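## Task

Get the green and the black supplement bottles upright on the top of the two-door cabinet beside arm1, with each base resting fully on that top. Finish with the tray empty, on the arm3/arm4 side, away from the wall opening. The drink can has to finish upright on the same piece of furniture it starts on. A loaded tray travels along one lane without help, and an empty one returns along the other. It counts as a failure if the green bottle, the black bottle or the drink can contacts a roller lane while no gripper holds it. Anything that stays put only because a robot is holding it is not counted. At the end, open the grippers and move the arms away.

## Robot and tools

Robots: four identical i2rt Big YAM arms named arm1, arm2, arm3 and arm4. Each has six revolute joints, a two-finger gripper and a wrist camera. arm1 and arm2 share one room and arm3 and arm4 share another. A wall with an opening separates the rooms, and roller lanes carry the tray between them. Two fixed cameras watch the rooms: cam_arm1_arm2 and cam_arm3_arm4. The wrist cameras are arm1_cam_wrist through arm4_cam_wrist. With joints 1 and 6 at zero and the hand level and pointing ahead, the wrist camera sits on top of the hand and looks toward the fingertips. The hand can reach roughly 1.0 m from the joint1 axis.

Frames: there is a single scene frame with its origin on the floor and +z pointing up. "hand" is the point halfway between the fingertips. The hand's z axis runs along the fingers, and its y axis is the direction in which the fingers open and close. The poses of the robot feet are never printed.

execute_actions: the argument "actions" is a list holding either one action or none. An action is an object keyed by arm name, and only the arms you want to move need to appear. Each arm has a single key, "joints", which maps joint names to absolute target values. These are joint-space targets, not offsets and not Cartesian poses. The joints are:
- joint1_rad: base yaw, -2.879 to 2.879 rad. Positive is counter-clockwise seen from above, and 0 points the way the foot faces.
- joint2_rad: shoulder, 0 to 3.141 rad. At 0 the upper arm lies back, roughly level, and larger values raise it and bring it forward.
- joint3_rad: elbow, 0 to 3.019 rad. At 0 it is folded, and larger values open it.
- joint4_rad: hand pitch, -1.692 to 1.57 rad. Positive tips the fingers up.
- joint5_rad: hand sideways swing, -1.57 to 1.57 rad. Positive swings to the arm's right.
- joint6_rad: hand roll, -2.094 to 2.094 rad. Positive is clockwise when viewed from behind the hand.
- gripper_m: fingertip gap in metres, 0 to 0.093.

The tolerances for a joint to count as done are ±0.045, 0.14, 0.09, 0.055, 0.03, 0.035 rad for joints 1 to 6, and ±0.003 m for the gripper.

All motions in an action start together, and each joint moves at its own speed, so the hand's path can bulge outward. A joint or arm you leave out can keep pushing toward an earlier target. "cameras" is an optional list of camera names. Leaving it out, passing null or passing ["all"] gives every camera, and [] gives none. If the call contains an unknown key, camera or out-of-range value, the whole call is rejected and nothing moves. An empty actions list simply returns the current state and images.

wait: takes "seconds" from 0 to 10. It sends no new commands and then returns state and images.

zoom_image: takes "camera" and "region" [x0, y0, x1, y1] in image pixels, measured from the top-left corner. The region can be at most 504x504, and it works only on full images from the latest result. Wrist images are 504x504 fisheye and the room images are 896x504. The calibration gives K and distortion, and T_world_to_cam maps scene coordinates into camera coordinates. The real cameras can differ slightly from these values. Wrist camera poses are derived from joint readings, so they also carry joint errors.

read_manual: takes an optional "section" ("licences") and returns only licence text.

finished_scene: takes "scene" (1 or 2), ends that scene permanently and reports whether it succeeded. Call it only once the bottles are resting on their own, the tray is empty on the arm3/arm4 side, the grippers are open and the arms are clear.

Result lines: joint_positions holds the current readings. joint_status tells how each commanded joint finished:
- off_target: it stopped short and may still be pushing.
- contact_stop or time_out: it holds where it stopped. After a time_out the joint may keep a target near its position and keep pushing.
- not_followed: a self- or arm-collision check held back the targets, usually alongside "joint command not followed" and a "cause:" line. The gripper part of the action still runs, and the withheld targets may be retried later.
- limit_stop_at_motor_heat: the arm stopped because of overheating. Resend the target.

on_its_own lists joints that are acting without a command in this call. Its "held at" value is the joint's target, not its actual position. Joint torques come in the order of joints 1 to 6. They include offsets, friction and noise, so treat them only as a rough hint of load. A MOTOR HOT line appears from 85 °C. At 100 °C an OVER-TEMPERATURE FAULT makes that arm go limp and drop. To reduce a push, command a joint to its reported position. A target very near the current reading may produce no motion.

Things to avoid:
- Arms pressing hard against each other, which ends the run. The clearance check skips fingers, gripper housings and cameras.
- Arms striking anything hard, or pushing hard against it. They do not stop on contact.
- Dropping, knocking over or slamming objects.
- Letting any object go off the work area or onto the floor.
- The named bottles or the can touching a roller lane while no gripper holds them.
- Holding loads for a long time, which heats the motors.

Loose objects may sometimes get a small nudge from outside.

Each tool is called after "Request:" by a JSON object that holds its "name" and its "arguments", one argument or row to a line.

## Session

Request:
{"name": "execute_actions", "arguments": {
  "actions": []
}}

Scene clock: 0.00 s.
Joint torques (N m, as the arm reports them, + toward a larger angle): no reading
Motor temperatures (°C, as the motors report them): arm1=[21 33 29 20 22 22] | arm2=[21 33 30 22 20 21] | arm3=[20 19 30 21 21 21] | arm4=[22 22 30 21 22 22]
arm1.joint_positions: joint1_rad=+0.363 joint2_rad=+0.644 joint3_rad=+1.459 joint4_rad=-1.150 joint5_rad=+0.247 joint6_rad=-0.339 gripper_m=+0.094
arm1.joint_status: not commanded
arm1.hand: x=-1.1940 y=-0.3466 z=+1.5591 quat_wxyz=(-0.468, +0.707, -0.405, -0.343) (m; scene frame)
arm2.joint_positions: joint1_rad=-0.017 joint2_rad=+0.346 joint3_rad=+1.367 joint4_rad=-1.361 joint5_rad=-0.050 joint6_rad=+0.089 gripper_m=+0.094
arm2.joint_status: not commanded
arm2.hand: x=-1.6762 y=+0.1361 z=+1.4961 quat_wxyz=(-0.579, -0.045, -0.814, -0.023) (m; scene frame)
arm3.joint_positions: joint1_rad=-0.566 joint2_rad=+0.440 joint3_rad=+1.394 joint4_rad=-1.381 joint5_rad=-0.271 joint6_rad=-0.491 gripper_m=+0.094
arm3.joint_status: not commanded
arm3.hand: x=+1.2086 y=-0.4607 z=+1.4260 quat_wxyz=(-0.496, +0.617, -0.557, -0.250) (m; scene frame)
arm4.joint_positions: joint1_rad=-0.597 joint2_rad=+0.332 joint3_rad=+1.469 joint4_rad=-1.174 joint5_rad=-0.222 joint6_rad=-0.475 gripper_m=+0.094
arm4.joint_status: not commanded
arm4.hand: x=+1.6621 y=+0.1509 z=+1.5856 quat_wxyz=(-0.292, +0.719, +0.024, -0.630) (m; scene frame)
pictures: arm1_cam_wrist, arm2_cam_wrist, arm3_cam_wrist, arm4_cam_wrist, cam_arm1_arm2, cam_arm3_arm4
camera_calibration (this result's frames):
arm1_cam_wrist: T_world_to_cam=[[0.890268, 0.222632, 0.397314, 0.519193], [0.417296, -0.748217, -0.515786, 1.05241], [0.182446, 0.624985, -0.759017, 1.74211], [0, 0, 0, 1]] pos_world=[-1.21923, -0.416951, 1.65883]
arm2_cam_wrist: T_world_to_cam=[[-0.04555, -0.994675, -0.0924459, 0.195254], [-0.820373, 0.0900511, -0.564694, -0.538321], [0.570012, 0.0501183, -0.820107, 2.29959], [0, 0, 0, 1]] pos_world=[-1.74352, 0.127439, 1.59997]
arm3_cam_wrist: T_world_to_cam=[[0.939246, -0.108671, 0.325587, -1.65133], [0.0599762, -0.882006, -0.467406, 0.189216], [0.337963, 0.458537, -0.821903, 1.09963], [0, 0, 0, 1]] pos_world=[1.16803, -0.516781, 1.52988]
arm4_cam_wrist: T_world_to_cam=[[0.343544, 0.821973, 0.454244, -1.41677], [0.698774, 0.0994269, -0.708399, -0.0503062], [-0.627449, 0.560781, -0.540216, 1.94108], [0, 0, 0, 1]] pos_world=[1.73981, 0.0810287, 1.65653]
Images, in order (width x height): arm1_cam_wrist 504x504, arm2_cam_wrist 504x504, arm3_cam_wrist 504x504, arm4_cam_wrist 504x504, cam_arm1_arm2 896x504, cam_arm3_arm4 896x504.

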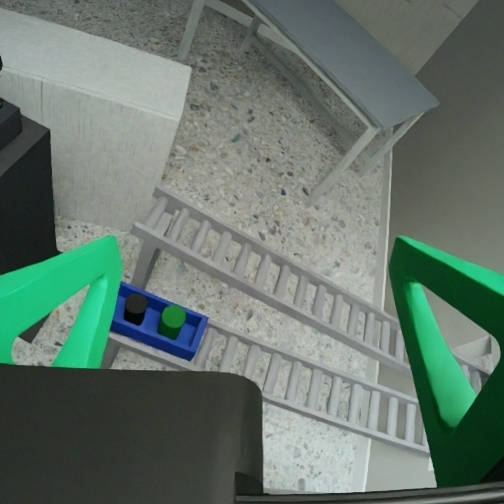

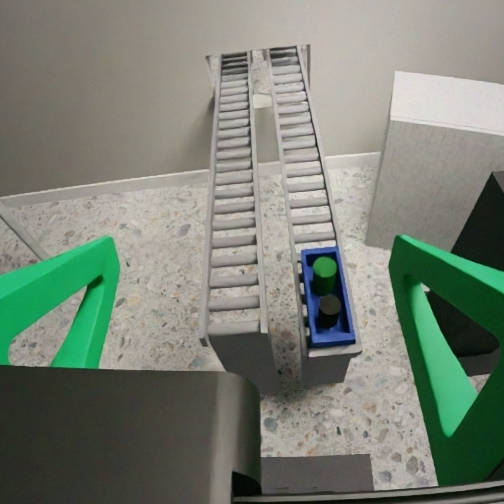

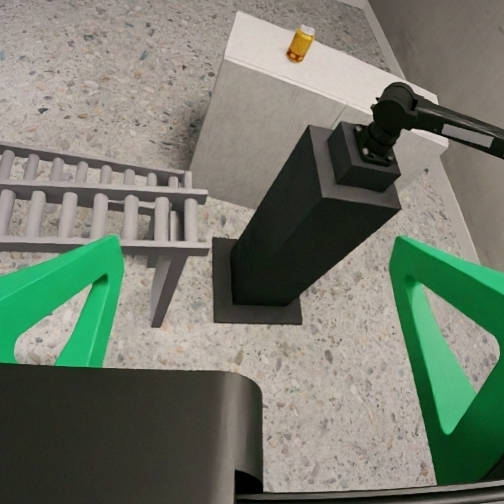

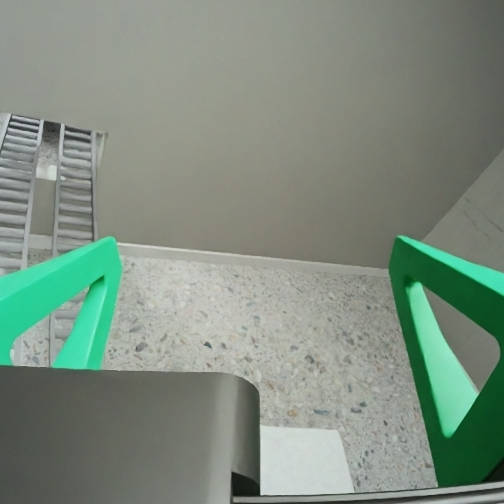

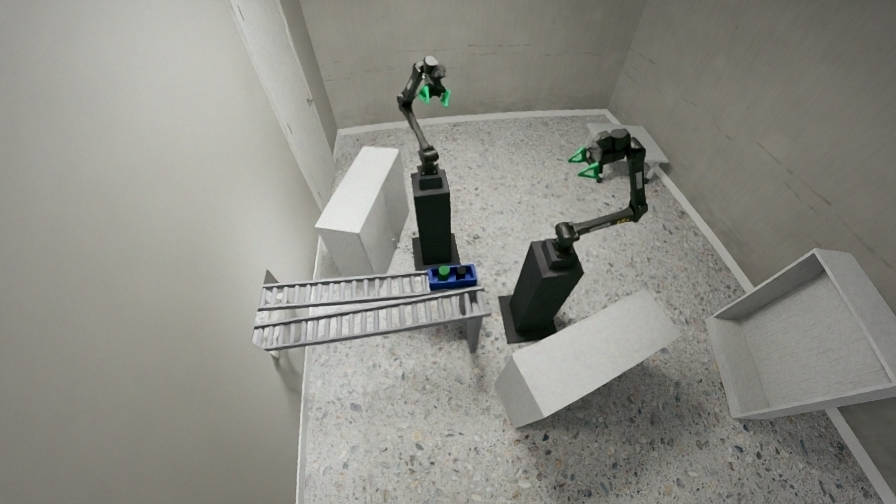

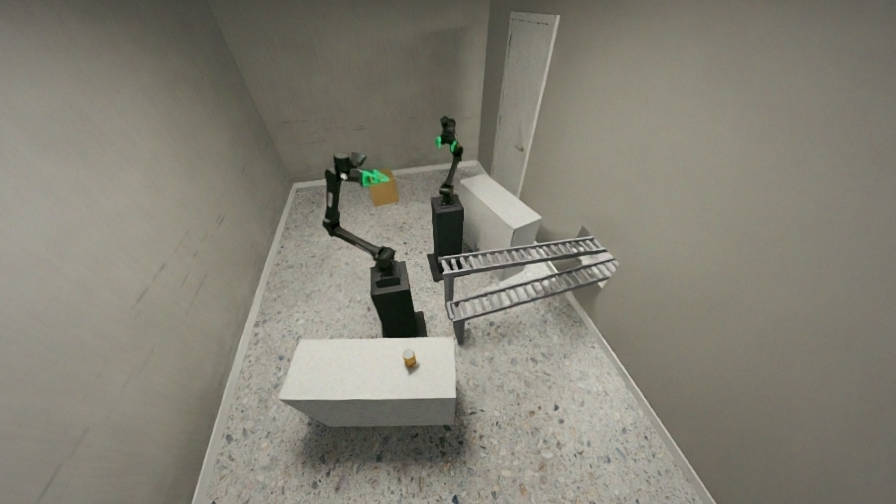

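Request:
{"name": "zoom_image", "arguments": {
  "camera": "cam_arm1_arm2",
  "region": [380, 230, 540, 350]
}}

Request:
{"name": "zoom_image", "arguments": {
  "camera": "arm2_cam_wrist",
  "region": [260, 220, 400, 380]
}}

Request:
{"name": "zoom_image", "arguments": {
  "camera": "arm1_cam_wrist",
  "region": [90, 260, 250, 380]
}}

Request:
{"name": "zoom_image", "arguments": {
  "camera": "cam_arm1_arm2",
  "region": [290, 130, 470, 290]
}}

Region (380, 230, 540, 350) of cam_arm1_arm2's 896x504 image, scaled by 3.150, with more detail than that image has; it fills the top 378 rows of this view, and the rest is white.

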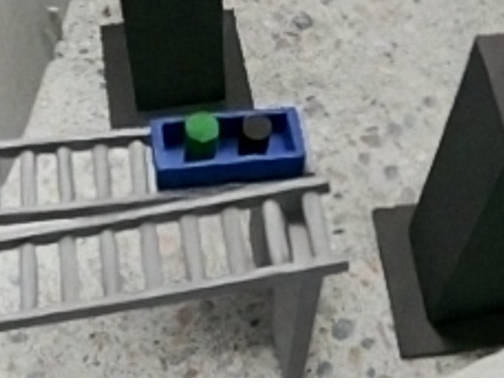

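Region (260, 220, 400, 380) of arm2_cam_wrist's 504x504 image, scaled by 3.150, with more detail than that image has; it fills the left 441 columns of this view, and the rest is white.

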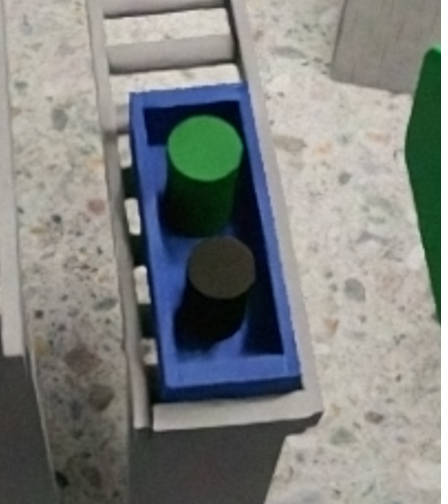

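Region (90, 260, 250, 380) of arm1_cam_wrist's 504x504 image, scaled by 3.150, with more detail than that image has; it fills the top 378 rows of this view, and the rest is white.

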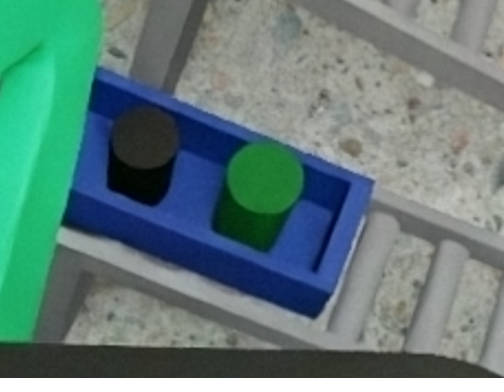

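Region (290, 130, 470, 290) of cam_arm1_arm2's 896x504 image, scaled by 2.800, with more detail than that image has.

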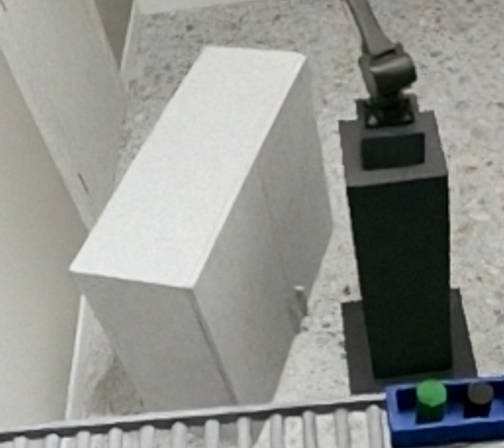

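Request:
{"name": "execute_actions", "arguments": {
  "actions": [
    {"arm1": {"joints": {"joint1_rad": 0.17, "joint2_rad": 2.475, "joint3_rad": 1.74, "joint4_rad": -0.79, "joint5_rad": 0.0, "joint6_rad": 0.18, "gripper_m": 0.093}}, "arm2": {"joints": {"joint1_rad": -0.10, "joint5_rad": 0.0, "joint6_rad": -0.14, "gripper_m": 0.06}}}
  ],
  "cameras": ["arm1_cam_wrist", "cam_arm1_arm2"]
}}

Scene clock: 122.10 s.
Joint torques (N m, as the arm reports them, + toward a larger angle): arm1=[  1.37 -21.14   9.05   0.47   0.06  -0.07] | arm2=[-1.05  7.8   6.49  2.63  0.12  0.  ] | arm3=[-1.55  4.36  8.31  2.13 -0.21  0.07] | arm4=[0.06 7.31 6.77 2.22 0.15 0.19]
Motor temperatures (°C, as the motors report them): arm1=[21 31 37 21 22 22] | arm2=[21 30 33 22 20 21] | arm3=[20 20 38 21 21 21] | arm4=[22 23 34 22 22 22]
arm1.joint_positions: joint1_rad=+0.179 joint2_rad=+2.471 joint3_rad=+1.719 joint4_rad=-0.787 joint5_rad=+0.002 joint6_rad=+0.165 gripper_m=+0.093
arm1.joint_status: all done
arm1.hand: x=-1.2662 y=+0.0341 z=+0.7501 quat_wxyz=(-0.005, +0.715, -0.699, -0.010) (m; scene frame)
arm2.joint_positions: joint1_rad=-0.098 joint2_rad=+0.346 joint3_rad=+1.367 joint4_rad=-1.361 joint5_rad=-0.003 joint6_rad=-0.132 gripper_m=+0.060
arm2.joint_status: all done
arm2.hand: x=-1.6776 y=+0.1183 z=+1.4962 quat_wxyz=(-0.574, -0.002, -0.815, +0.083) (m; scene frame)
arm3.joint_positions: joint1_rad=-0.566 joint2_rad=+0.440 joint3_rad=+1.394 joint4_rad=-1.381 joint5_rad=-0.271 joint6_rad=-0.491 gripper_m=+0.094
arm3.joint_status: not commanded
arm3.hand: x=+1.2086 y=-0.4607 z=+1.4260 quat_wxyz=(-0.496, +0.617, -0.557, -0.250) (m; scene frame)
arm4.joint_positions: joint1_rad=-0.597 joint2_rad=+0.332 joint3_rad=+1.469 joint4_rad=-1.174 joint5_rad=-0.222 joint6_rad=-0.475 gripper_m=+0.094
arm4.joint_status: not commanded
arm4.hand: x=+1.6621 y=+0.1509 z=+1.5856 quat_wxyz=(-0.292, +0.719, +0.024, -0.630) (m; scene frame)
pictures: arm1_cam_wrist, cam_arm1_arm2
camera_calibration (this result's frames):
arm1_cam_wrist: T_world_to_cam=[[0.999487, 0.0310327, 0.00789161, 1.25714], [0.0212935, -0.82822, 0.559999, -0.355485], [0.0239143, -0.559544, -0.828456, 0.795107], [0, 0, 0, 1]] pos_world=[-1.26795, 0.111465, 0.847862]
Images, in order (width x height): arm1_cam_wrist 504x504, cam_arm1_arm2 896x504.

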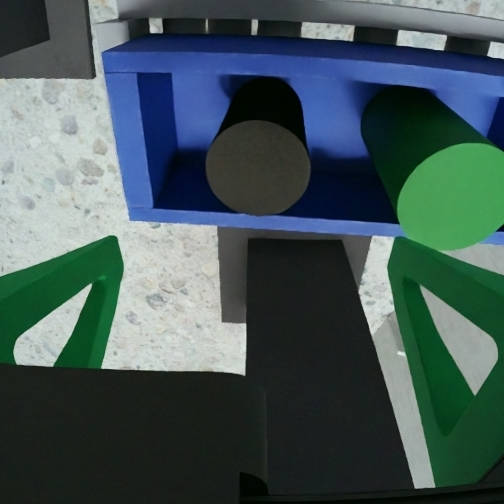

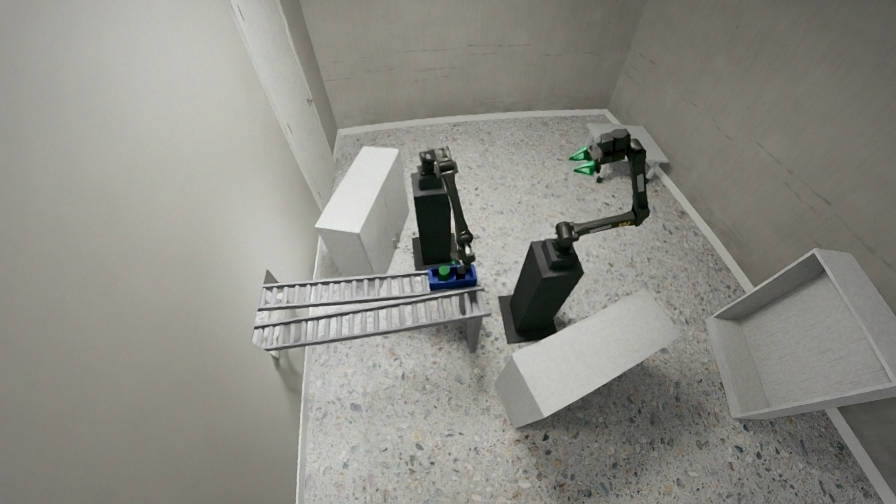

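Request:
{"name": "execute_actions", "arguments": {
  "actions": [
    {"arm1": {"joints": {"joint2_rad": 2.73, "joint3_rad": 1.89, "joint4_rad": -0.695, "gripper_m": 0.082}}}
  ],
  "cameras": ["arm1_cam_wrist", "cam_arm1_arm2"]
}}

Scene clock: 160.23 s.
Joint torques (N m, as the arm reports them, + toward a larger angle): arm1=[  1.02 -21.76   7.63   0.44   0.04  -0.09] | arm2=[-1.06  7.78  6.5   2.63  0.12  0.  ] | arm3=[-1.79  4.7   8.36  1.99 -0.2   0.16] | arm4=[-0.14  7.46  6.64  2.09  0.12  0.19]
Motor temperatures (°C, as the motors report them): arm1=[21 39 36 20 22 22] | arm2=[21 29 33 22 20 21] | arm3=[20 20 38 21 21 21] | arm4=[22 23 34 22 22 22]
arm1.joint_positions: joint1_rad=+0.179 joint2_rad=+2.740 joint3_rad=+1.876 joint4_rad=-0.695 joint5_rad=+0.002 joint6_rad=+0.166 gripper_m=+0.082
arm1.joint_status: all done
arm1.hand: x=-1.2669 y=+0.0333 z=+0.6239 quat_wxyz=(+0.001, +0.715, -0.700, -0.002) (m; scene frame)
arm2.joint_positions: joint1_rad=-0.098 joint2_rad=+0.346 joint3_rad=+1.367 joint4_rad=-1.361 joint5_rad=-0.003 joint6_rad=-0.132 gripper_m=+0.060
arm2.joint_status: not commanded
arm2.hand: x=-1.6776 y=+0.1183 z=+1.4962 quat_wxyz=(-0.574, -0.002, -0.815, +0.083) (m; scene frame)
arm3.joint_positions: joint1_rad=-0.566 joint2_rad=+0.440 joint3_rad=+1.394 joint4_rad=-1.381 joint5_rad=-0.271 joint6_rad=-0.491 gripper_m=+0.094
arm3.joint_status: not commanded
arm3.hand: x=+1.2086 y=-0.4607 z=+1.4260 quat_wxyz=(-0.496, +0.617, -0.557, -0.250) (m; scene frame)
arm4.joint_positions: joint1_rad=-0.597 joint2_rad=+0.332 joint3_rad=+1.469 joint4_rad=-1.174 joint5_rad=-0.222 joint6_rad=-0.475 gripper_m=+0.094
arm4.joint_status: not commanded
arm4.hand: x=+1.6621 y=+0.1509 z=+1.5856 quat_wxyz=(-0.292, +0.719, +0.024, -0.630) (m; scene frame)
pictures: arm1_cam_wrist, cam_arm1_arm2
camera_calibration (this result's frames):
arm1_cam_wrist: T_world_to_cam=[[0.999461, 0.0309558, 0.010967, 1.25684], [0.0189876, -0.817151, 0.57611, -0.298849], [0.0267957, -0.575591, -0.817298, 0.687339], [0, 0, 0, 1]] pos_world=[-1.2689, 0.112515, 0.720147]
Images, in order (width x height): arm1_cam_wrist 504x504, cam_arm1_arm2 896x504.

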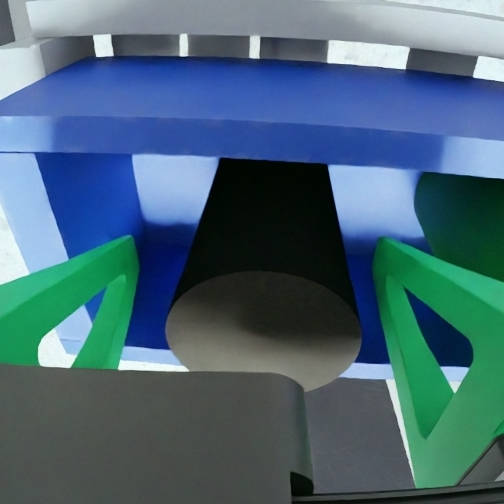

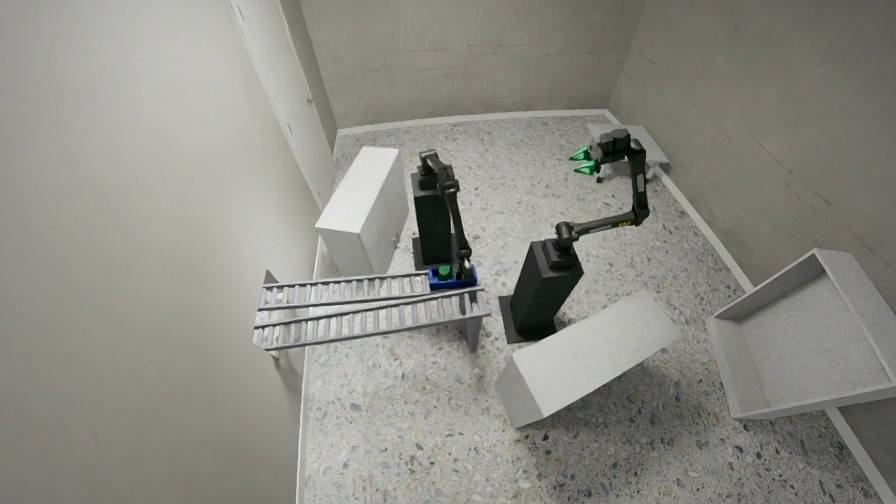

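Request:
{"name": "execute_actions", "arguments": {
  "actions": [
    {"arm1": {"joints": {"gripper_m": 0.04}}}
  ],
  "cameras": ["arm1_cam_wrist"]
}}

Scene clock: 165.67 s.
Joint torques (N m, as the arm reports them, + toward a larger angle): arm1=[  0.95 -22.42   7.63   0.55   0.09  -0.06] | arm2=[-1.06  7.78  6.5   2.63  0.11  0.  ] | arm3=[-2.13  4.78  8.26  2.17 -0.2   0.12] | arm4=[-0.21  7.53  6.85  2.18  0.12  0.16]
Motor temperatures (°C, as the motors report them): arm1=[21 40 36 20 22 22] | arm2=[21 29 33 22 20 21] | arm3=[20 20 38 21 21 21] | arm4=[22 23 34 22 22 22]
arm1.joint_positions: joint1_rad=+0.179 joint2_rad=+2.740 joint3_rad=+1.876 joint4_rad=-0.695 joint5_rad=+0.001 joint6_rad=+0.166 gripper_m=+0.058
arm1.joint_status: gripper_m off_target (ended at +0.058, target +0.040)
arm1.hand: x=-1.2671 y=+0.0332 z=+0.6239 quat_wxyz=(+0.001, +0.714, -0.700, -0.002) (m; scene frame)
arm2.joint_positions: joint1_rad=-0.098 joint2_rad=+0.346 joint3_rad=+1.367 joint4_rad=-1.361 joint5_rad=-0.003 joint6_rad=-0.132 gripper_m=+0.060
arm2.joint_status: not commanded
arm2.hand: x=-1.6776 y=+0.1183 z=+1.4962 quat_wxyz=(-0.574, -0.002, -0.815, +0.083) (m; scene frame)
arm3.joint_positions: joint1_rad=-0.566 joint2_rad=+0.440 joint3_rad=+1.394 joint4_rad=-1.381 joint5_rad=-0.271 joint6_rad=-0.491 gripper_m=+0.094
arm3.joint_status: not commanded
arm3.hand: x=+1.2086 y=-0.4607 z=+1.4260 quat_wxyz=(-0.496, +0.617, -0.557, -0.250) (m; scene frame)
arm4.joint_positions: joint1_rad=-0.597 joint2_rad=+0.332 joint3_rad=+1.469 joint4_rad=-1.174 joint5_rad=-0.222 joint6_rad=-0.475 gripper_m=+0.094
arm4.joint_status: not commanded
arm4.hand: x=+1.6621 y=+0.1509 z=+1.5856 quat_wxyz=(-0.292, +0.719, +0.024, -0.630) (m; scene frame)
pictures: arm1_cam_wrist
camera_calibration (this result's frames):
arm1_cam_wrist: T_world_to_cam=[[0.999484, 0.0305795, 0.00983589, 1.25778], [0.0193264, -0.817035, 0.576264, -0.298546], [0.0256581, -0.575776, -0.817204, 0.68583], [0, 0, 0, 1]] pos_world=[-1.26896, 0.1125, 0.720133]
Images, in order (width x height): arm1_cam_wrist 504x504.

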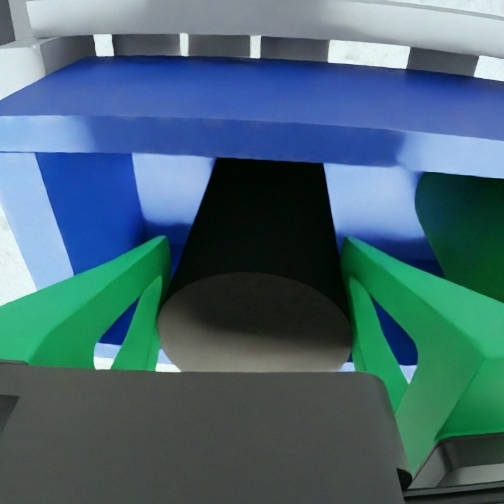

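Request:
{"name": "execute_actions", "arguments": {
  "actions": [
    {"arm1": {"joints": {"joint2_rad": 2.44, "joint3_rad": 1.685}}}
  ],
  "cameras": ["arm1_cam_wrist", "cam_arm1_arm2"]
}}

Scene clock: 225.87 s.
Joint torques (N m, as the arm reports them, + toward a larger angle): arm1=[  1.18 -19.74   7.88   0.69   0.08  -0.08] | arm2=[-1.08  7.77  6.5   2.63  0.12  0.  ] | arm3=[-1.07  4.53  8.34  2.17 -0.15  0.16] | arm4=[0.13 8.05 6.75 2.1  0.11 0.17]
Motor temperatures (°C, as the motors report them): arm1=[21 44 34 20 22 22] | arm2=[21 28 33 22 20 21] | arm3=[20 20 39 21 21 21] | arm4=[22 23 34 22 22 22]
arm1.joint_positions: joint1_rad=+0.179 joint2_rad=+2.426 joint3_rad=+1.680 joint4_rad=-0.692 joint5_rad=+0.001 joint6_rad=+0.166 gripper_m=+0.058
arm1.joint_status: all done
arm1.hand: x=-1.2694 y=+0.0517 z=+0.7687 quat_wxyz=(-0.033, +0.713, -0.699, -0.052) (m; scene frame)
arm2.joint_positions: joint1_rad=-0.098 joint2_rad=+0.346 joint3_rad=+1.367 joint4_rad=-1.361 joint5_rad=-0.003 joint6_rad=-0.132 gripper_m=+0.060
arm2.joint_status: not commanded
arm2.hand: x=-1.6776 y=+0.1183 z=+1.4962 quat_wxyz=(-0.574, -0.002, -0.815, +0.083) (m; scene frame)
arm3.joint_positions: joint1_rad=-0.566 joint2_rad=+0.440 joint3_rad=+1.394 joint4_rad=-1.381 joint5_rad=-0.271 joint6_rad=-0.491 gripper_m=+0.094
arm3.joint_status: not commanded
arm3.hand: x=+1.2086 y=-0.4607 z=+1.4260 quat_wxyz=(-0.496, +0.617, -0.557, -0.250) (m; scene frame)
arm4.joint_positions: joint1_rad=-0.597 joint2_rad=+0.332 joint3_rad=+1.469 joint4_rad=-1.174 joint5_rad=-0.222 joint6_rad=-0.475 gripper_m=+0.094
arm4.joint_status: not commanded
arm4.hand: x=+1.6621 y=+0.1509 z=+1.5856 quat_wxyz=(-0.292, +0.719, +0.024, -0.630) (m; scene frame)
pictures: arm1_cam_wrist, cam_arm1_arm2
camera_calibration (this result's frames):
arm1_cam_wrist: T_world_to_cam=[[0.999527, 0.029415, -0.00899439, 1.27272], [0.0301553, -0.879405, 0.475118, -0.272105], [0.00606588, -0.475165, -0.879876, 0.832967], [0, 0, 0, 1]] pos_world=[-1.26897, 0.119069, 0.873637]
Images, in order (width x height): arm1_cam_wrist 504x504, cam_arm1_arm2 896x504.

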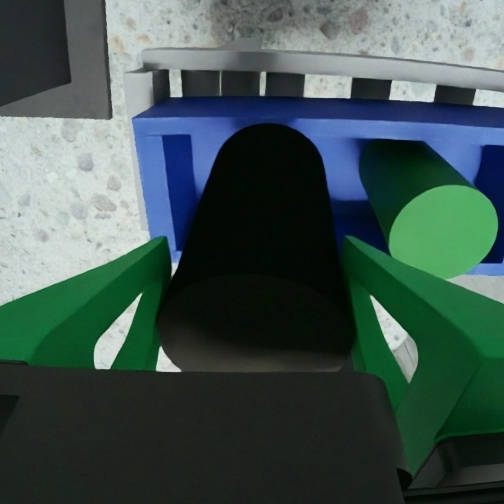

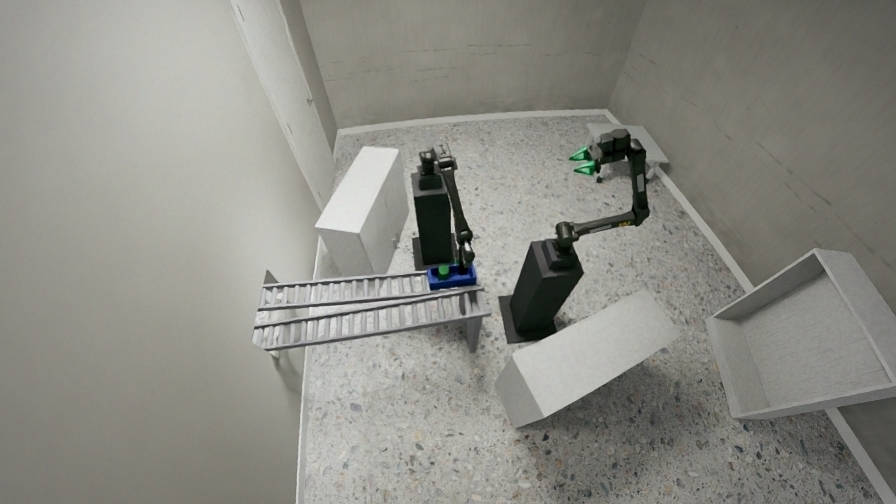

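Request:
{"name": "execute_actions", "arguments": {
  "actions": [
    {"arm1": {"joints": {"joint1_rad": -1.58, "joint2_rad": 2.222, "joint4_rad": -1.03, "joint5_rad": -0.065, "joint6_rad": 0.0}}, "arm2": {"joints": {"joint2_rad": 1.54, "joint3_rad": 1.66, "joint4_rad": -1.67}}}
  ],
  "cameras": ["arm1_cam_wrist", "arm2_cam_wrist", "cam_arm1_arm2"]
}}

Scene clock: 254.03 s.
Joint torques (N m, as the arm reports them, + toward a larger angle): arm1=[  2.1  -19.06   8.77   0.12   0.02  -0.33] | arm2=[-1.26 -9.92  9.11  0.26  0.11 -0.01] | arm3=[-1.6   4.97  8.36  1.98 -0.19  0.1 ] | arm4=[0.33 7.34 6.75 2.31 0.1  0.19]
Motor temperatures (°C, as the motors report them): arm1=[21 43 35 20 22 22] | arm2=[21 28 33 22 20 21] | arm3=[20 20 39 21 21 21] | arm4=[22 23 34 22 22 22]
arm1.joint_positions: joint1_rad=-1.590 joint2_rad=+2.210 joint3_rad=+1.683 joint4_rad=-1.021 joint5_rad=-0.062 joint6_rad=+0.015 gripper_m=+0.058
arm1.joint_status: all done
arm1.hand: x=-0.5080 y=-0.5976 z=+0.9038 quat_wxyz=(-0.009, -0.013, -1.000, -0.026) (m; scene frame)
arm2.joint_positions: joint1_rad=-0.098 joint2_rad=+1.548 joint3_rad=+1.642 joint4_rad=-1.661 joint5_rad=-0.003 joint6_rad=-0.132 gripper_m=+0.060
arm2.joint_status: all done
arm2.hand: x=-1.3377 y=+0.0658 z=+1.2331 quat_wxyz=(-0.005, -0.007, -1.000, +0.004) (m; scene frame)
arm3.joint_positions: joint1_rad=-0.566 joint2_rad=+0.440 joint3_rad=+1.394 joint4_rad=-1.381 joint5_rad=-0.271 joint6_rad=-0.491 gripper_m=+0.094
arm3.joint_status: not commanded
arm3.hand: x=+1.2086 y=-0.4607 z=+1.4260 quat_wxyz=(-0.496, +0.617, -0.557, -0.250) (m; scene frame)
arm4.joint_positions: joint1_rad=-0.597 joint2_rad=+0.332 joint3_rad=+1.469 joint4_rad=-1.174 joint5_rad=-0.222 joint6_rad=-0.475 gripper_m=+0.094
arm4.joint_status: not commanded
arm4.hand: x=+1.6621 y=+0.1509 z=+1.5856 quat_wxyz=(-0.292, +0.719, +0.024, -0.630) (m; scene frame)
pictures: arm1_cam_wrist, arm2_cam_wrist, cam_arm1_arm2
camera_calibration (this result's frames):
arm1_cam_wrist: T_world_to_cam=[[-0.0154695, -0.999173, -0.0376005, -0.572408], [-0.827202, -0.00833605, 0.561843, -0.923672], [-0.561692, 0.0397946, -0.826389, 0.609659], [0, 0, 0, 1]] pos_world=[-0.430477, -0.603896, 1.00125]
arm2_cam_wrist: T_world_to_cam=[[-0.0157645, -0.999857, 0.00615624, 0.0350283], [-0.812683, 0.0163998, 0.582475, -1.80225], [-0.582492, 0.00417935, -0.812826, 0.346762], [0, 0, 0, 1]] pos_world=[-1.26212, 0.0631305, 1.33141]
Images, in order (width x height): arm1_cam_wrist 504x504, arm2_cam_wrist 504x504, cam_arm1_arm2 896x504.

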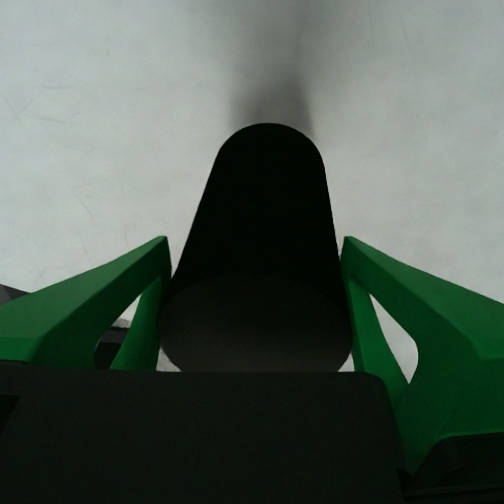

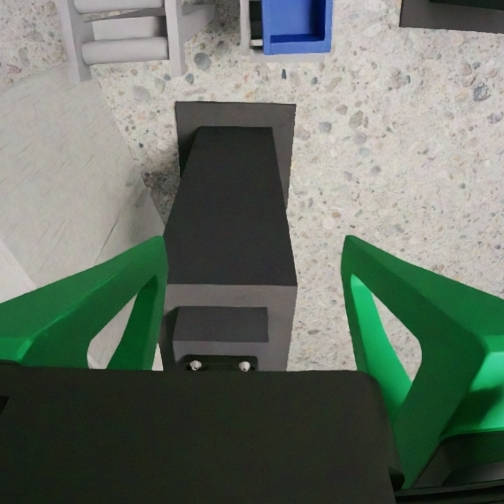

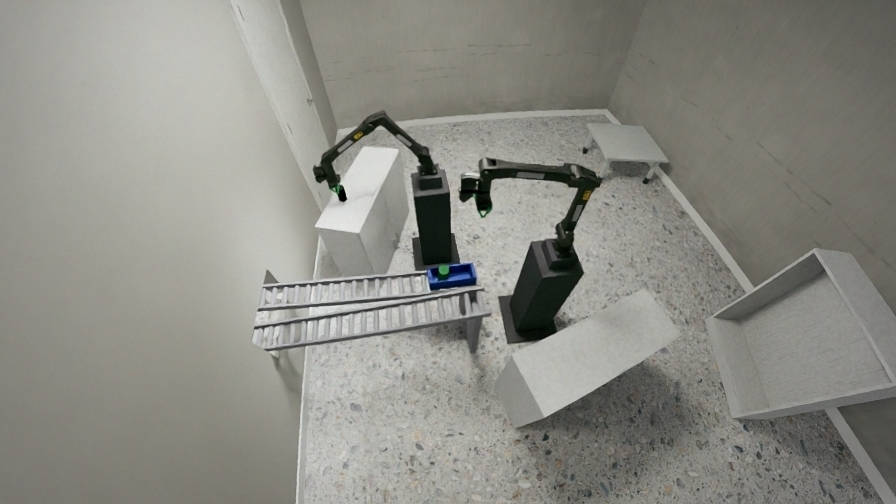

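Request:
{"name": "zoom_image", "arguments": {
  "camera": "cam_arm1_arm2",
  "region": [290, 140, 420, 250]
}}

Region (290, 140, 420, 250) of cam_arm1_arm2's 896x504 image, scaled by 3.877, with more detail than that image has; it fills the top 426 rows of this view, and the rest is white.

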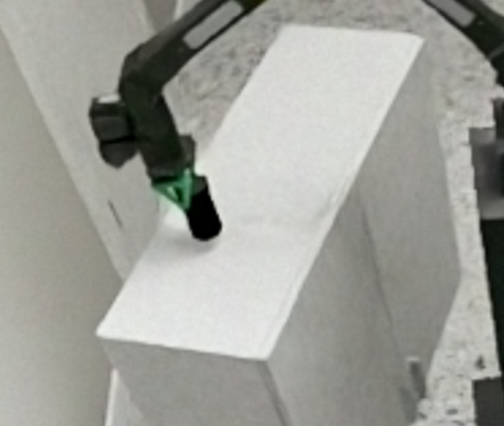

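Request:
{"name": "zoom_image", "arguments": {
  "camera": "arm1_cam_wrist",
  "region": [0, 200, 260, 380]
}}

Request:
{"name": "zoom_image", "arguments": {
  "camera": "arm1_cam_wrist",
  "region": [150, 0, 400, 250]
}}

Region (0, 200, 260, 380) of arm1_cam_wrist's 504x504 image, scaled by 1.938, with more detail than that image has; it fills the top 349 rows of this view, and the rest is white.

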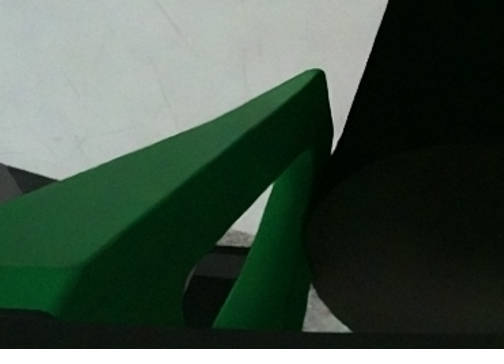

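Region (150, 0, 400, 250) of arm1_cam_wrist's 504x504 image, scaled by 2.016, with more detail than that image has.

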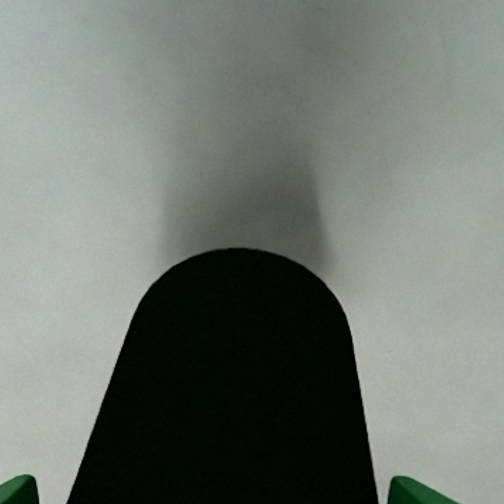

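Request:
{"name": "execute_actions", "arguments": {
  "actions": [
    {"arm1": {"joints": {"joint2_rad": 2.278, "joint4_rad": -0.965}}}
  ],
  "cameras": ["arm1_cam_wrist", "cam_arm1_arm2"]
}}

Scene clock: 295.90 s.
Joint torques (N m, as the arm reports them, + toward a larger angle): arm1=[  2.11 -20.     8.69   0.85   0.03  -0.36] | arm2=[-1.28 -9.99  9.1   0.25  0.11 -0.01] | arm3=[-1.57  4.67  8.36  2.38 -0.18  0.12] | arm4=[-0.35  7.27  6.75  2.15  0.09  0.15]
Motor temperatures (°C, as the motors report them): arm1=[21 43 35 20 22 22] | arm2=[21 30 36 22 20 21] | arm3=[20 20 39 22 21 21] | arm4=[22 23 35 22 22 22]
arm1.joint_positions: joint1_rad=-1.590 joint2_rad=+2.275 joint3_rad=+1.678 joint4_rad=-0.973 joint5_rad=-0.064 joint6_rad=+0.015 gripper_m=+0.058
arm1.joint_status: all done
arm1.hand: x=-0.5115 y=-0.5977 z=+0.8622 quat_wxyz=(+0.002, -0.013, -1.000, -0.027) (m; scene frame)
arm2.joint_positions: joint1_rad=-0.098 joint2_rad=+1.548 joint3_rad=+1.642 joint4_rad=-1.661 joint5_rad=-0.003 joint6_rad=-0.132 gripper_m=+0.060
arm2.joint_status: not commanded
arm2.hand: x=-1.3377 y=+0.0658 z=+1.2331 quat_wxyz=(-0.005, -0.007, -1.000, +0.004) (m; scene frame)
arm3.joint_positions: joint1_rad=-0.566 joint2_rad=+0.440 joint3_rad=+1.394 joint4_rad=-1.381 joint5_rad=-0.271 joint6_rad=-0.491 gripper_m=+0.094
arm3.joint_status: not commanded
arm3.hand: x=+1.2086 y=-0.4607 z=+1.4260 quat_wxyz=(-0.496, +0.617, -0.557, -0.250) (m; scene frame)
arm4.joint_positions: joint1_rad=-0.597 joint2_rad=+0.332 joint3_rad=+1.469 joint4_rad=-1.174 joint5_rad=-0.222 joint6_rad=-0.475 gripper_m=+0.094
arm4.joint_status: not commanded
arm4.hand: x=+1.6621 y=+0.1509 z=+1.5856 quat_wxyz=(-0.292, +0.719, +0.024, -0.630) (m; scene frame)
pictures: arm1_cam_wrist, cam_arm1_arm2
camera_calibration (this result's frames):
arm1_cam_wrist: T_world_to_cam=[[-0.0165419, -0.999116, -0.0386435, -0.573822], [-0.814359, -0.00896142, 0.580292, -0.91286], [-0.580126, 0.0410688, -0.813491, 0.553467], [0, 0, 0, 1]] pos_world=[-0.431807, -0.604226, 0.957791]
Images, in order (width x height): arm1_cam_wrist 504x504, cam_arm1_arm2 896x504.

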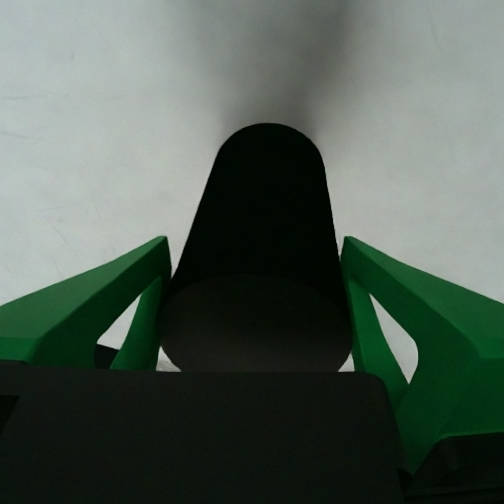

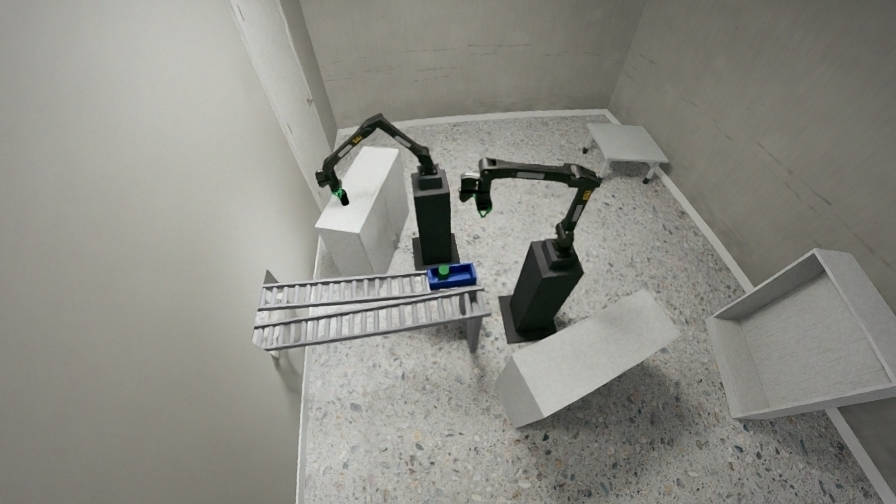

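Request:
{"name": "execute_actions", "arguments": {
  "actions": [
    {"arm1": {"joints": {"gripper_m": 0.093, "joint2_rad": 2.19, "joint4_rad": -1.055}}, "arm2": {"joints": {"joint2_rad": 1.42}}}
  ],
  "cameras": ["arm1_cam_wrist", "cam_arm1_arm2"]
}}

Scene clock: 316.27 s.
Joint torques (N m, as the arm reports them, + toward a larger angle): arm1=[  2.51 -18.7    9.14   0.29   0.05  -0.34] | arm2=[-1.26 -6.4   9.14  0.65  0.11 -0.01] | arm3=[-1.85  4.01  8.27  2.05 -0.22  0.14] | arm4=[0.05 7.52 6.75 2.15 0.1  0.19]
Motor temperatures (°C, as the motors report them): arm1=[21 44 36 20 22 22] | arm2=[21 30 36 22 20 21] | arm3=[20 20 40 22 21 21] | arm4=[22 23 35 22 22 22]
arm1.joint_positions: joint1_rad=-1.590 joint2_rad=+2.179 joint3_rad=+1.678 joint4_rad=-1.047 joint5_rad=-0.064 joint6_rad=+0.014 gripper_m=+0.093
arm1.joint_status: all done
arm1.hand: x=-0.5115 y=-0.5971 z=+0.9211 quat_wxyz=(-0.009, -0.012, -1.000, -0.027) (m; scene frame)
arm2.joint_positions: joint1_rad=-0.098 joint2_rad=+1.408 joint3_rad=+1.642 joint4_rad=-1.663 joint5_rad=-0.003 joint6_rad=-0.132 gripper_m=+0.060
arm2.joint_status: all done
arm2.hand: x=-1.3663 y=+0.0706 z=+1.2926 quat_wxyz=(-0.073, -0.007, -0.997, +0.013) (m; scene frame)
arm3.joint_positions: joint1_rad=-0.566 joint2_rad=+0.440 joint3_rad=+1.394 joint4_rad=-1.381 joint5_rad=-0.271 joint6_rad=-0.491 gripper_m=+0.094
arm3.joint_status: not commanded
arm3.hand: x=+1.2086 y=-0.4607 z=+1.4260 quat_wxyz=(-0.496, +0.617, -0.557, -0.250) (m; scene frame)
arm4.joint_positions: joint1_rad=-0.597 joint2_rad=+0.332 joint3_rad=+1.469 joint4_rad=-1.174 joint5_rad=-0.222 joint6_rad=-0.475 gripper_m=+0.094
arm4.joint_status: not commanded
arm4.hand: x=+1.6621 y=+0.1509 z=+1.5856 quat_wxyz=(-0.292, +0.719, +0.024, -0.630) (m; scene frame)
pictures: arm1_cam_wrist, cam_arm1_arm2
camera_calibration (this result's frames):
arm1_cam_wrist: T_world_to_cam=[[-0.0150661, -0.999136, -0.0387367, -0.570128], [-0.827217, -0.00930767, 0.561806, -0.936774], [-0.561681, 0.0405079, -0.826362, 0.622419], [0, 0, 0, 1]] pos_world=[-0.433904, -0.603567, 1.01854]
Images, in order (width x height): arm1_cam_wrist 504x504, cam_arm1_arm2 896x504.

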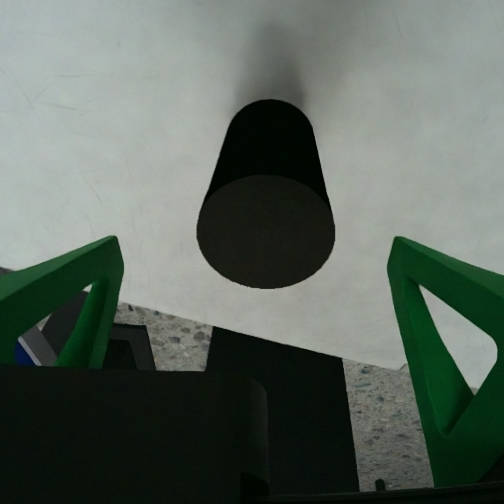

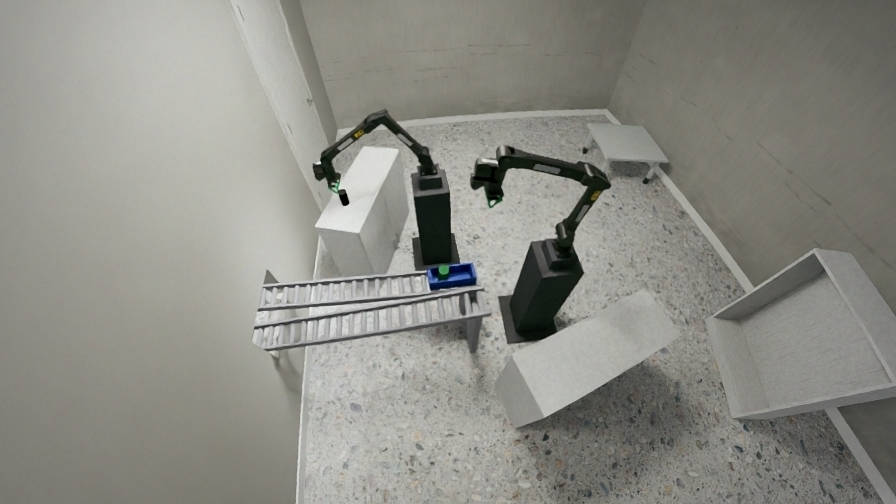

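Request:
{"name": "execute_actions", "arguments": {
  "actions": [
    {"arm1": {"joints": {"joint1_rad": -0.005, "joint5_rad": 0.0, "joint4_rad": -1.06}}}
  ],
  "cameras": ["arm1_cam_wrist", "cam_arm1_arm2"]
}}

Scene clock: 323.53 s.
Joint torques (N m, as the arm reports them, + toward a larger angle): arm1=[  0.15 -19.09   9.18   0.13   0.17  -0.32] | arm2=[-1.24 -6.48  9.12  0.65  0.11 -0.01] | arm3=[-1.8   4.58  8.38  2.27 -0.21  0.14] | arm4=[-0.03  7.73  6.78  2.11  0.08  0.17]
Motor temperatures (°C, as the motors report them): arm1=[21 44 36 20 22 22] | arm2=[21 29 36 22 20 21] | arm3=[20 20 40 22 21 21] | arm4=[22 23 35 22 22 22]
arm1.joint_positions: joint1_rad=+0.005 joint2_rad=+2.179 joint3_rad=+1.678 joint4_rad=-1.051 joint5_rad=-0.002 joint6_rad=+0.012 gripper_m=+0.093
arm1.joint_status: all done
arm1.hand: x=-1.1542 y=+0.0332 z=+0.9173 quat_wxyz=(-0.001, +0.707, -0.707, -0.006) (m; scene frame)
arm2.joint_positions: joint1_rad=-0.098 joint2_rad=+1.408 joint3_rad=+1.642 joint4_rad=-1.663 joint5_rad=-0.003 joint6_rad=-0.132 gripper_m=+0.060
arm2.joint_status: not commanded
arm2.hand: x=-1.3663 y=+0.0706 z=+1.2926 quat_wxyz=(-0.073, -0.007, -0.997, +0.013) (m; scene frame)
arm3.joint_positions: joint1_rad=-0.566 joint2_rad=+0.440 joint3_rad=+1.394 joint4_rad=-1.381 joint5_rad=-0.271 joint6_rad=-0.491 gripper_m=+0.094
arm3.joint_status: not commanded
arm3.hand: x=+1.2086 y=-0.4607 z=+1.4260 quat_wxyz=(-0.496, +0.617, -0.557, -0.250) (m; scene frame)
arm4.joint_positions: joint1_rad=-0.597 joint2_rad=+0.332 joint3_rad=+1.469 joint4_rad=-1.174 joint5_rad=-0.222 joint6_rad=-0.475 gripper_m=+0.094
arm4.joint_status: not commanded
arm4.hand: x=+1.6621 y=+0.1509 z=+1.5856 quat_wxyz=(-0.292, +0.719, +0.024, -0.630) (m; scene frame)
pictures: arm1_cam_wrist, cam_arm1_arm2
camera_calibration (this result's frames):
arm1_cam_wrist: T_world_to_cam=[[0.999908, 0.0106662, 0.00833308, 1.14467], [0.00401202, -0.821537, 0.570141, -0.481722], [0.0129272, -0.570055, -0.821505, 0.911727], [0, 0, 0, 1]] pos_world=[-1.15442, 0.111773, 1.0141]
Images, in order (width x height): arm1_cam_wrist 504x504, cam_arm1_arm2 896x504.

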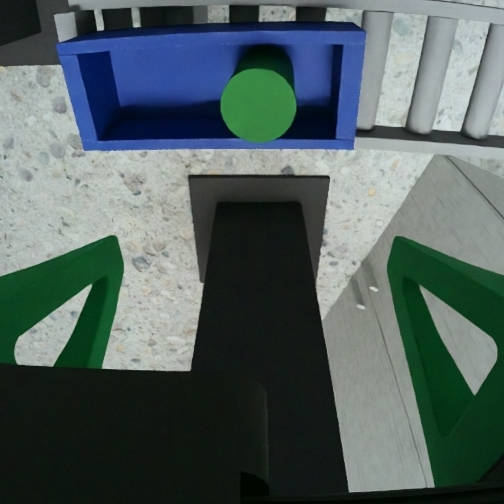

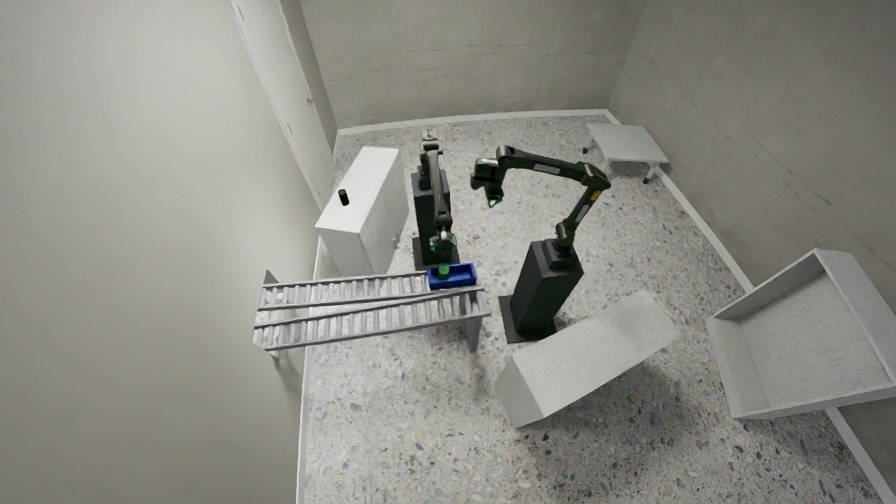

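Request:
{"name": "zoom_image", "arguments": {
  "camera": "arm1_cam_wrist",
  "region": [170, 0, 370, 170]
}}

Region (170, 0, 370, 170) of arm1_cam_wrist's 504x504 image, scaled by 2.520, with more detail than that image has; it fills the top 428 rows of this view, and the rest is white.

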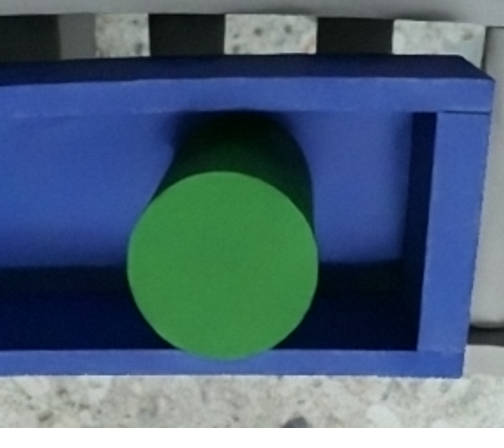

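Request:
{"name": "execute_actions", "arguments": {
  "actions": [
    {"arm1": {"joints": {"joint1_rad": -0.012, "joint2_rad": 2.673, "joint3_rad": 1.808, "joint4_rad": -0.672}}}
  ],
  "cameras": ["arm1_cam_wrist", "cam_arm1_arm2"]
}}

Scene clock: 351.70 s.
Joint torques (N m, as the arm reports them, + toward a larger angle): arm1=[  0.67 -20.32   8.13   0.73   0.19  -0.31] | arm2=[-1.25 -6.5   9.12  0.64  0.11 -0.01] | arm3=[-1.75  4.14  8.19  2.08 -0.17  0.16] | arm4=[-0.37  7.33  6.84  2.16  0.14  0.17]
Motor temperatures (°C, as the motors report them): arm1=[21 44 36 20 22 22] | arm2=[21 29 37 22 20 21] | arm3=[20 20 40 22 21 21] | arm4=[22 23 35 22 22 22]
arm1.joint_positions: joint1_rad=+0.000 joint2_rad=+2.672 joint3_rad=+1.787 joint4_rad=-0.679 joint5_rad=-0.002 joint6_rad=+0.012 gripper_m=+0.093
arm1.joint_status: all done
arm1.hand: x=-1.1523 y=+0.0302 z=+0.6435 quat_wxyz=(+0.004, +0.706, -0.708, -0.001) (m; scene frame)
arm2.joint_positions: joint1_rad=-0.098 joint2_rad=+1.408 joint3_rad=+1.642 joint4_rad=-1.663 joint5_rad=-0.003 joint6_rad=-0.132 gripper_m=+0.060
arm2.joint_status: not commanded
arm2.hand: x=-1.3663 y=+0.0706 z=+1.2926 quat_wxyz=(-0.073, -0.007, -0.997, +0.013) (m; scene frame)
arm3.joint_positions: joint1_rad=-0.566 joint2_rad=+0.440 joint3_rad=+1.394 joint4_rad=-1.381 joint5_rad=-0.271 joint6_rad=-0.491 gripper_m=+0.094
arm3.joint_status: not commanded
arm3.hand: x=+1.2086 y=-0.4607 z=+1.4260 quat_wxyz=(-0.496, +0.617, -0.557, -0.250) (m; scene frame)
arm4.joint_positions: joint1_rad=-0.597 joint2_rad=+0.332 joint3_rad=+1.469 joint4_rad=-1.174 joint5_rad=-0.222 joint6_rad=-0.475 gripper_m=+0.094
arm4.joint_status: not commanded
arm4.hand: x=+1.6621 y=+0.1509 z=+1.5856 quat_wxyz=(-0.292, +0.719, +0.024, -0.630) (m; scene frame)
pictures: arm1_cam_wrist, cam_arm1_arm2
camera_calibration (this result's frames):
arm1_cam_wrist: T_world_to_cam=[[0.999947, 0.00587862, 0.00841127, 1.14516], [-0.000103275, -0.81385, 0.581075, -0.340059], [0.0102614, -0.581046, -0.813806, 0.677373], [0, 0, 0, 1]] pos_world=[-1.15208, 0.110096, 0.739218]
Images, in order (width x height): arm1_cam_wrist 504x504, cam_arm1_arm2 896x504.

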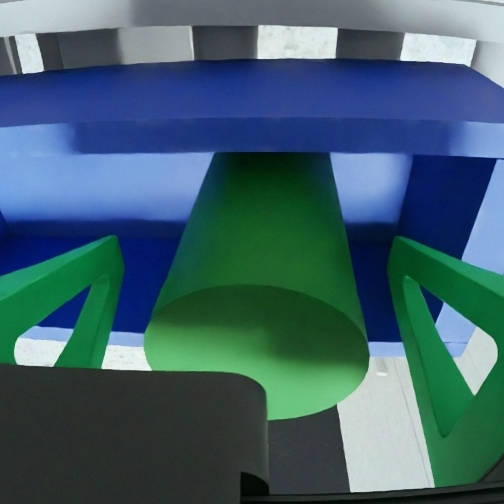

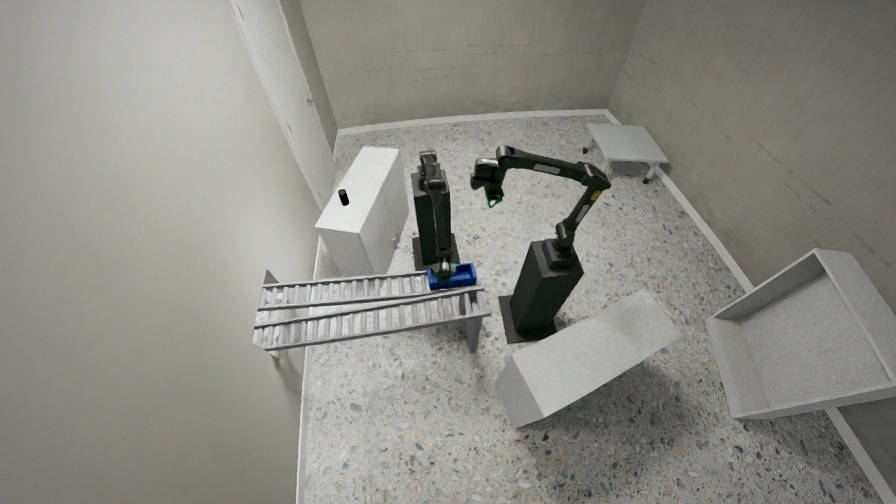

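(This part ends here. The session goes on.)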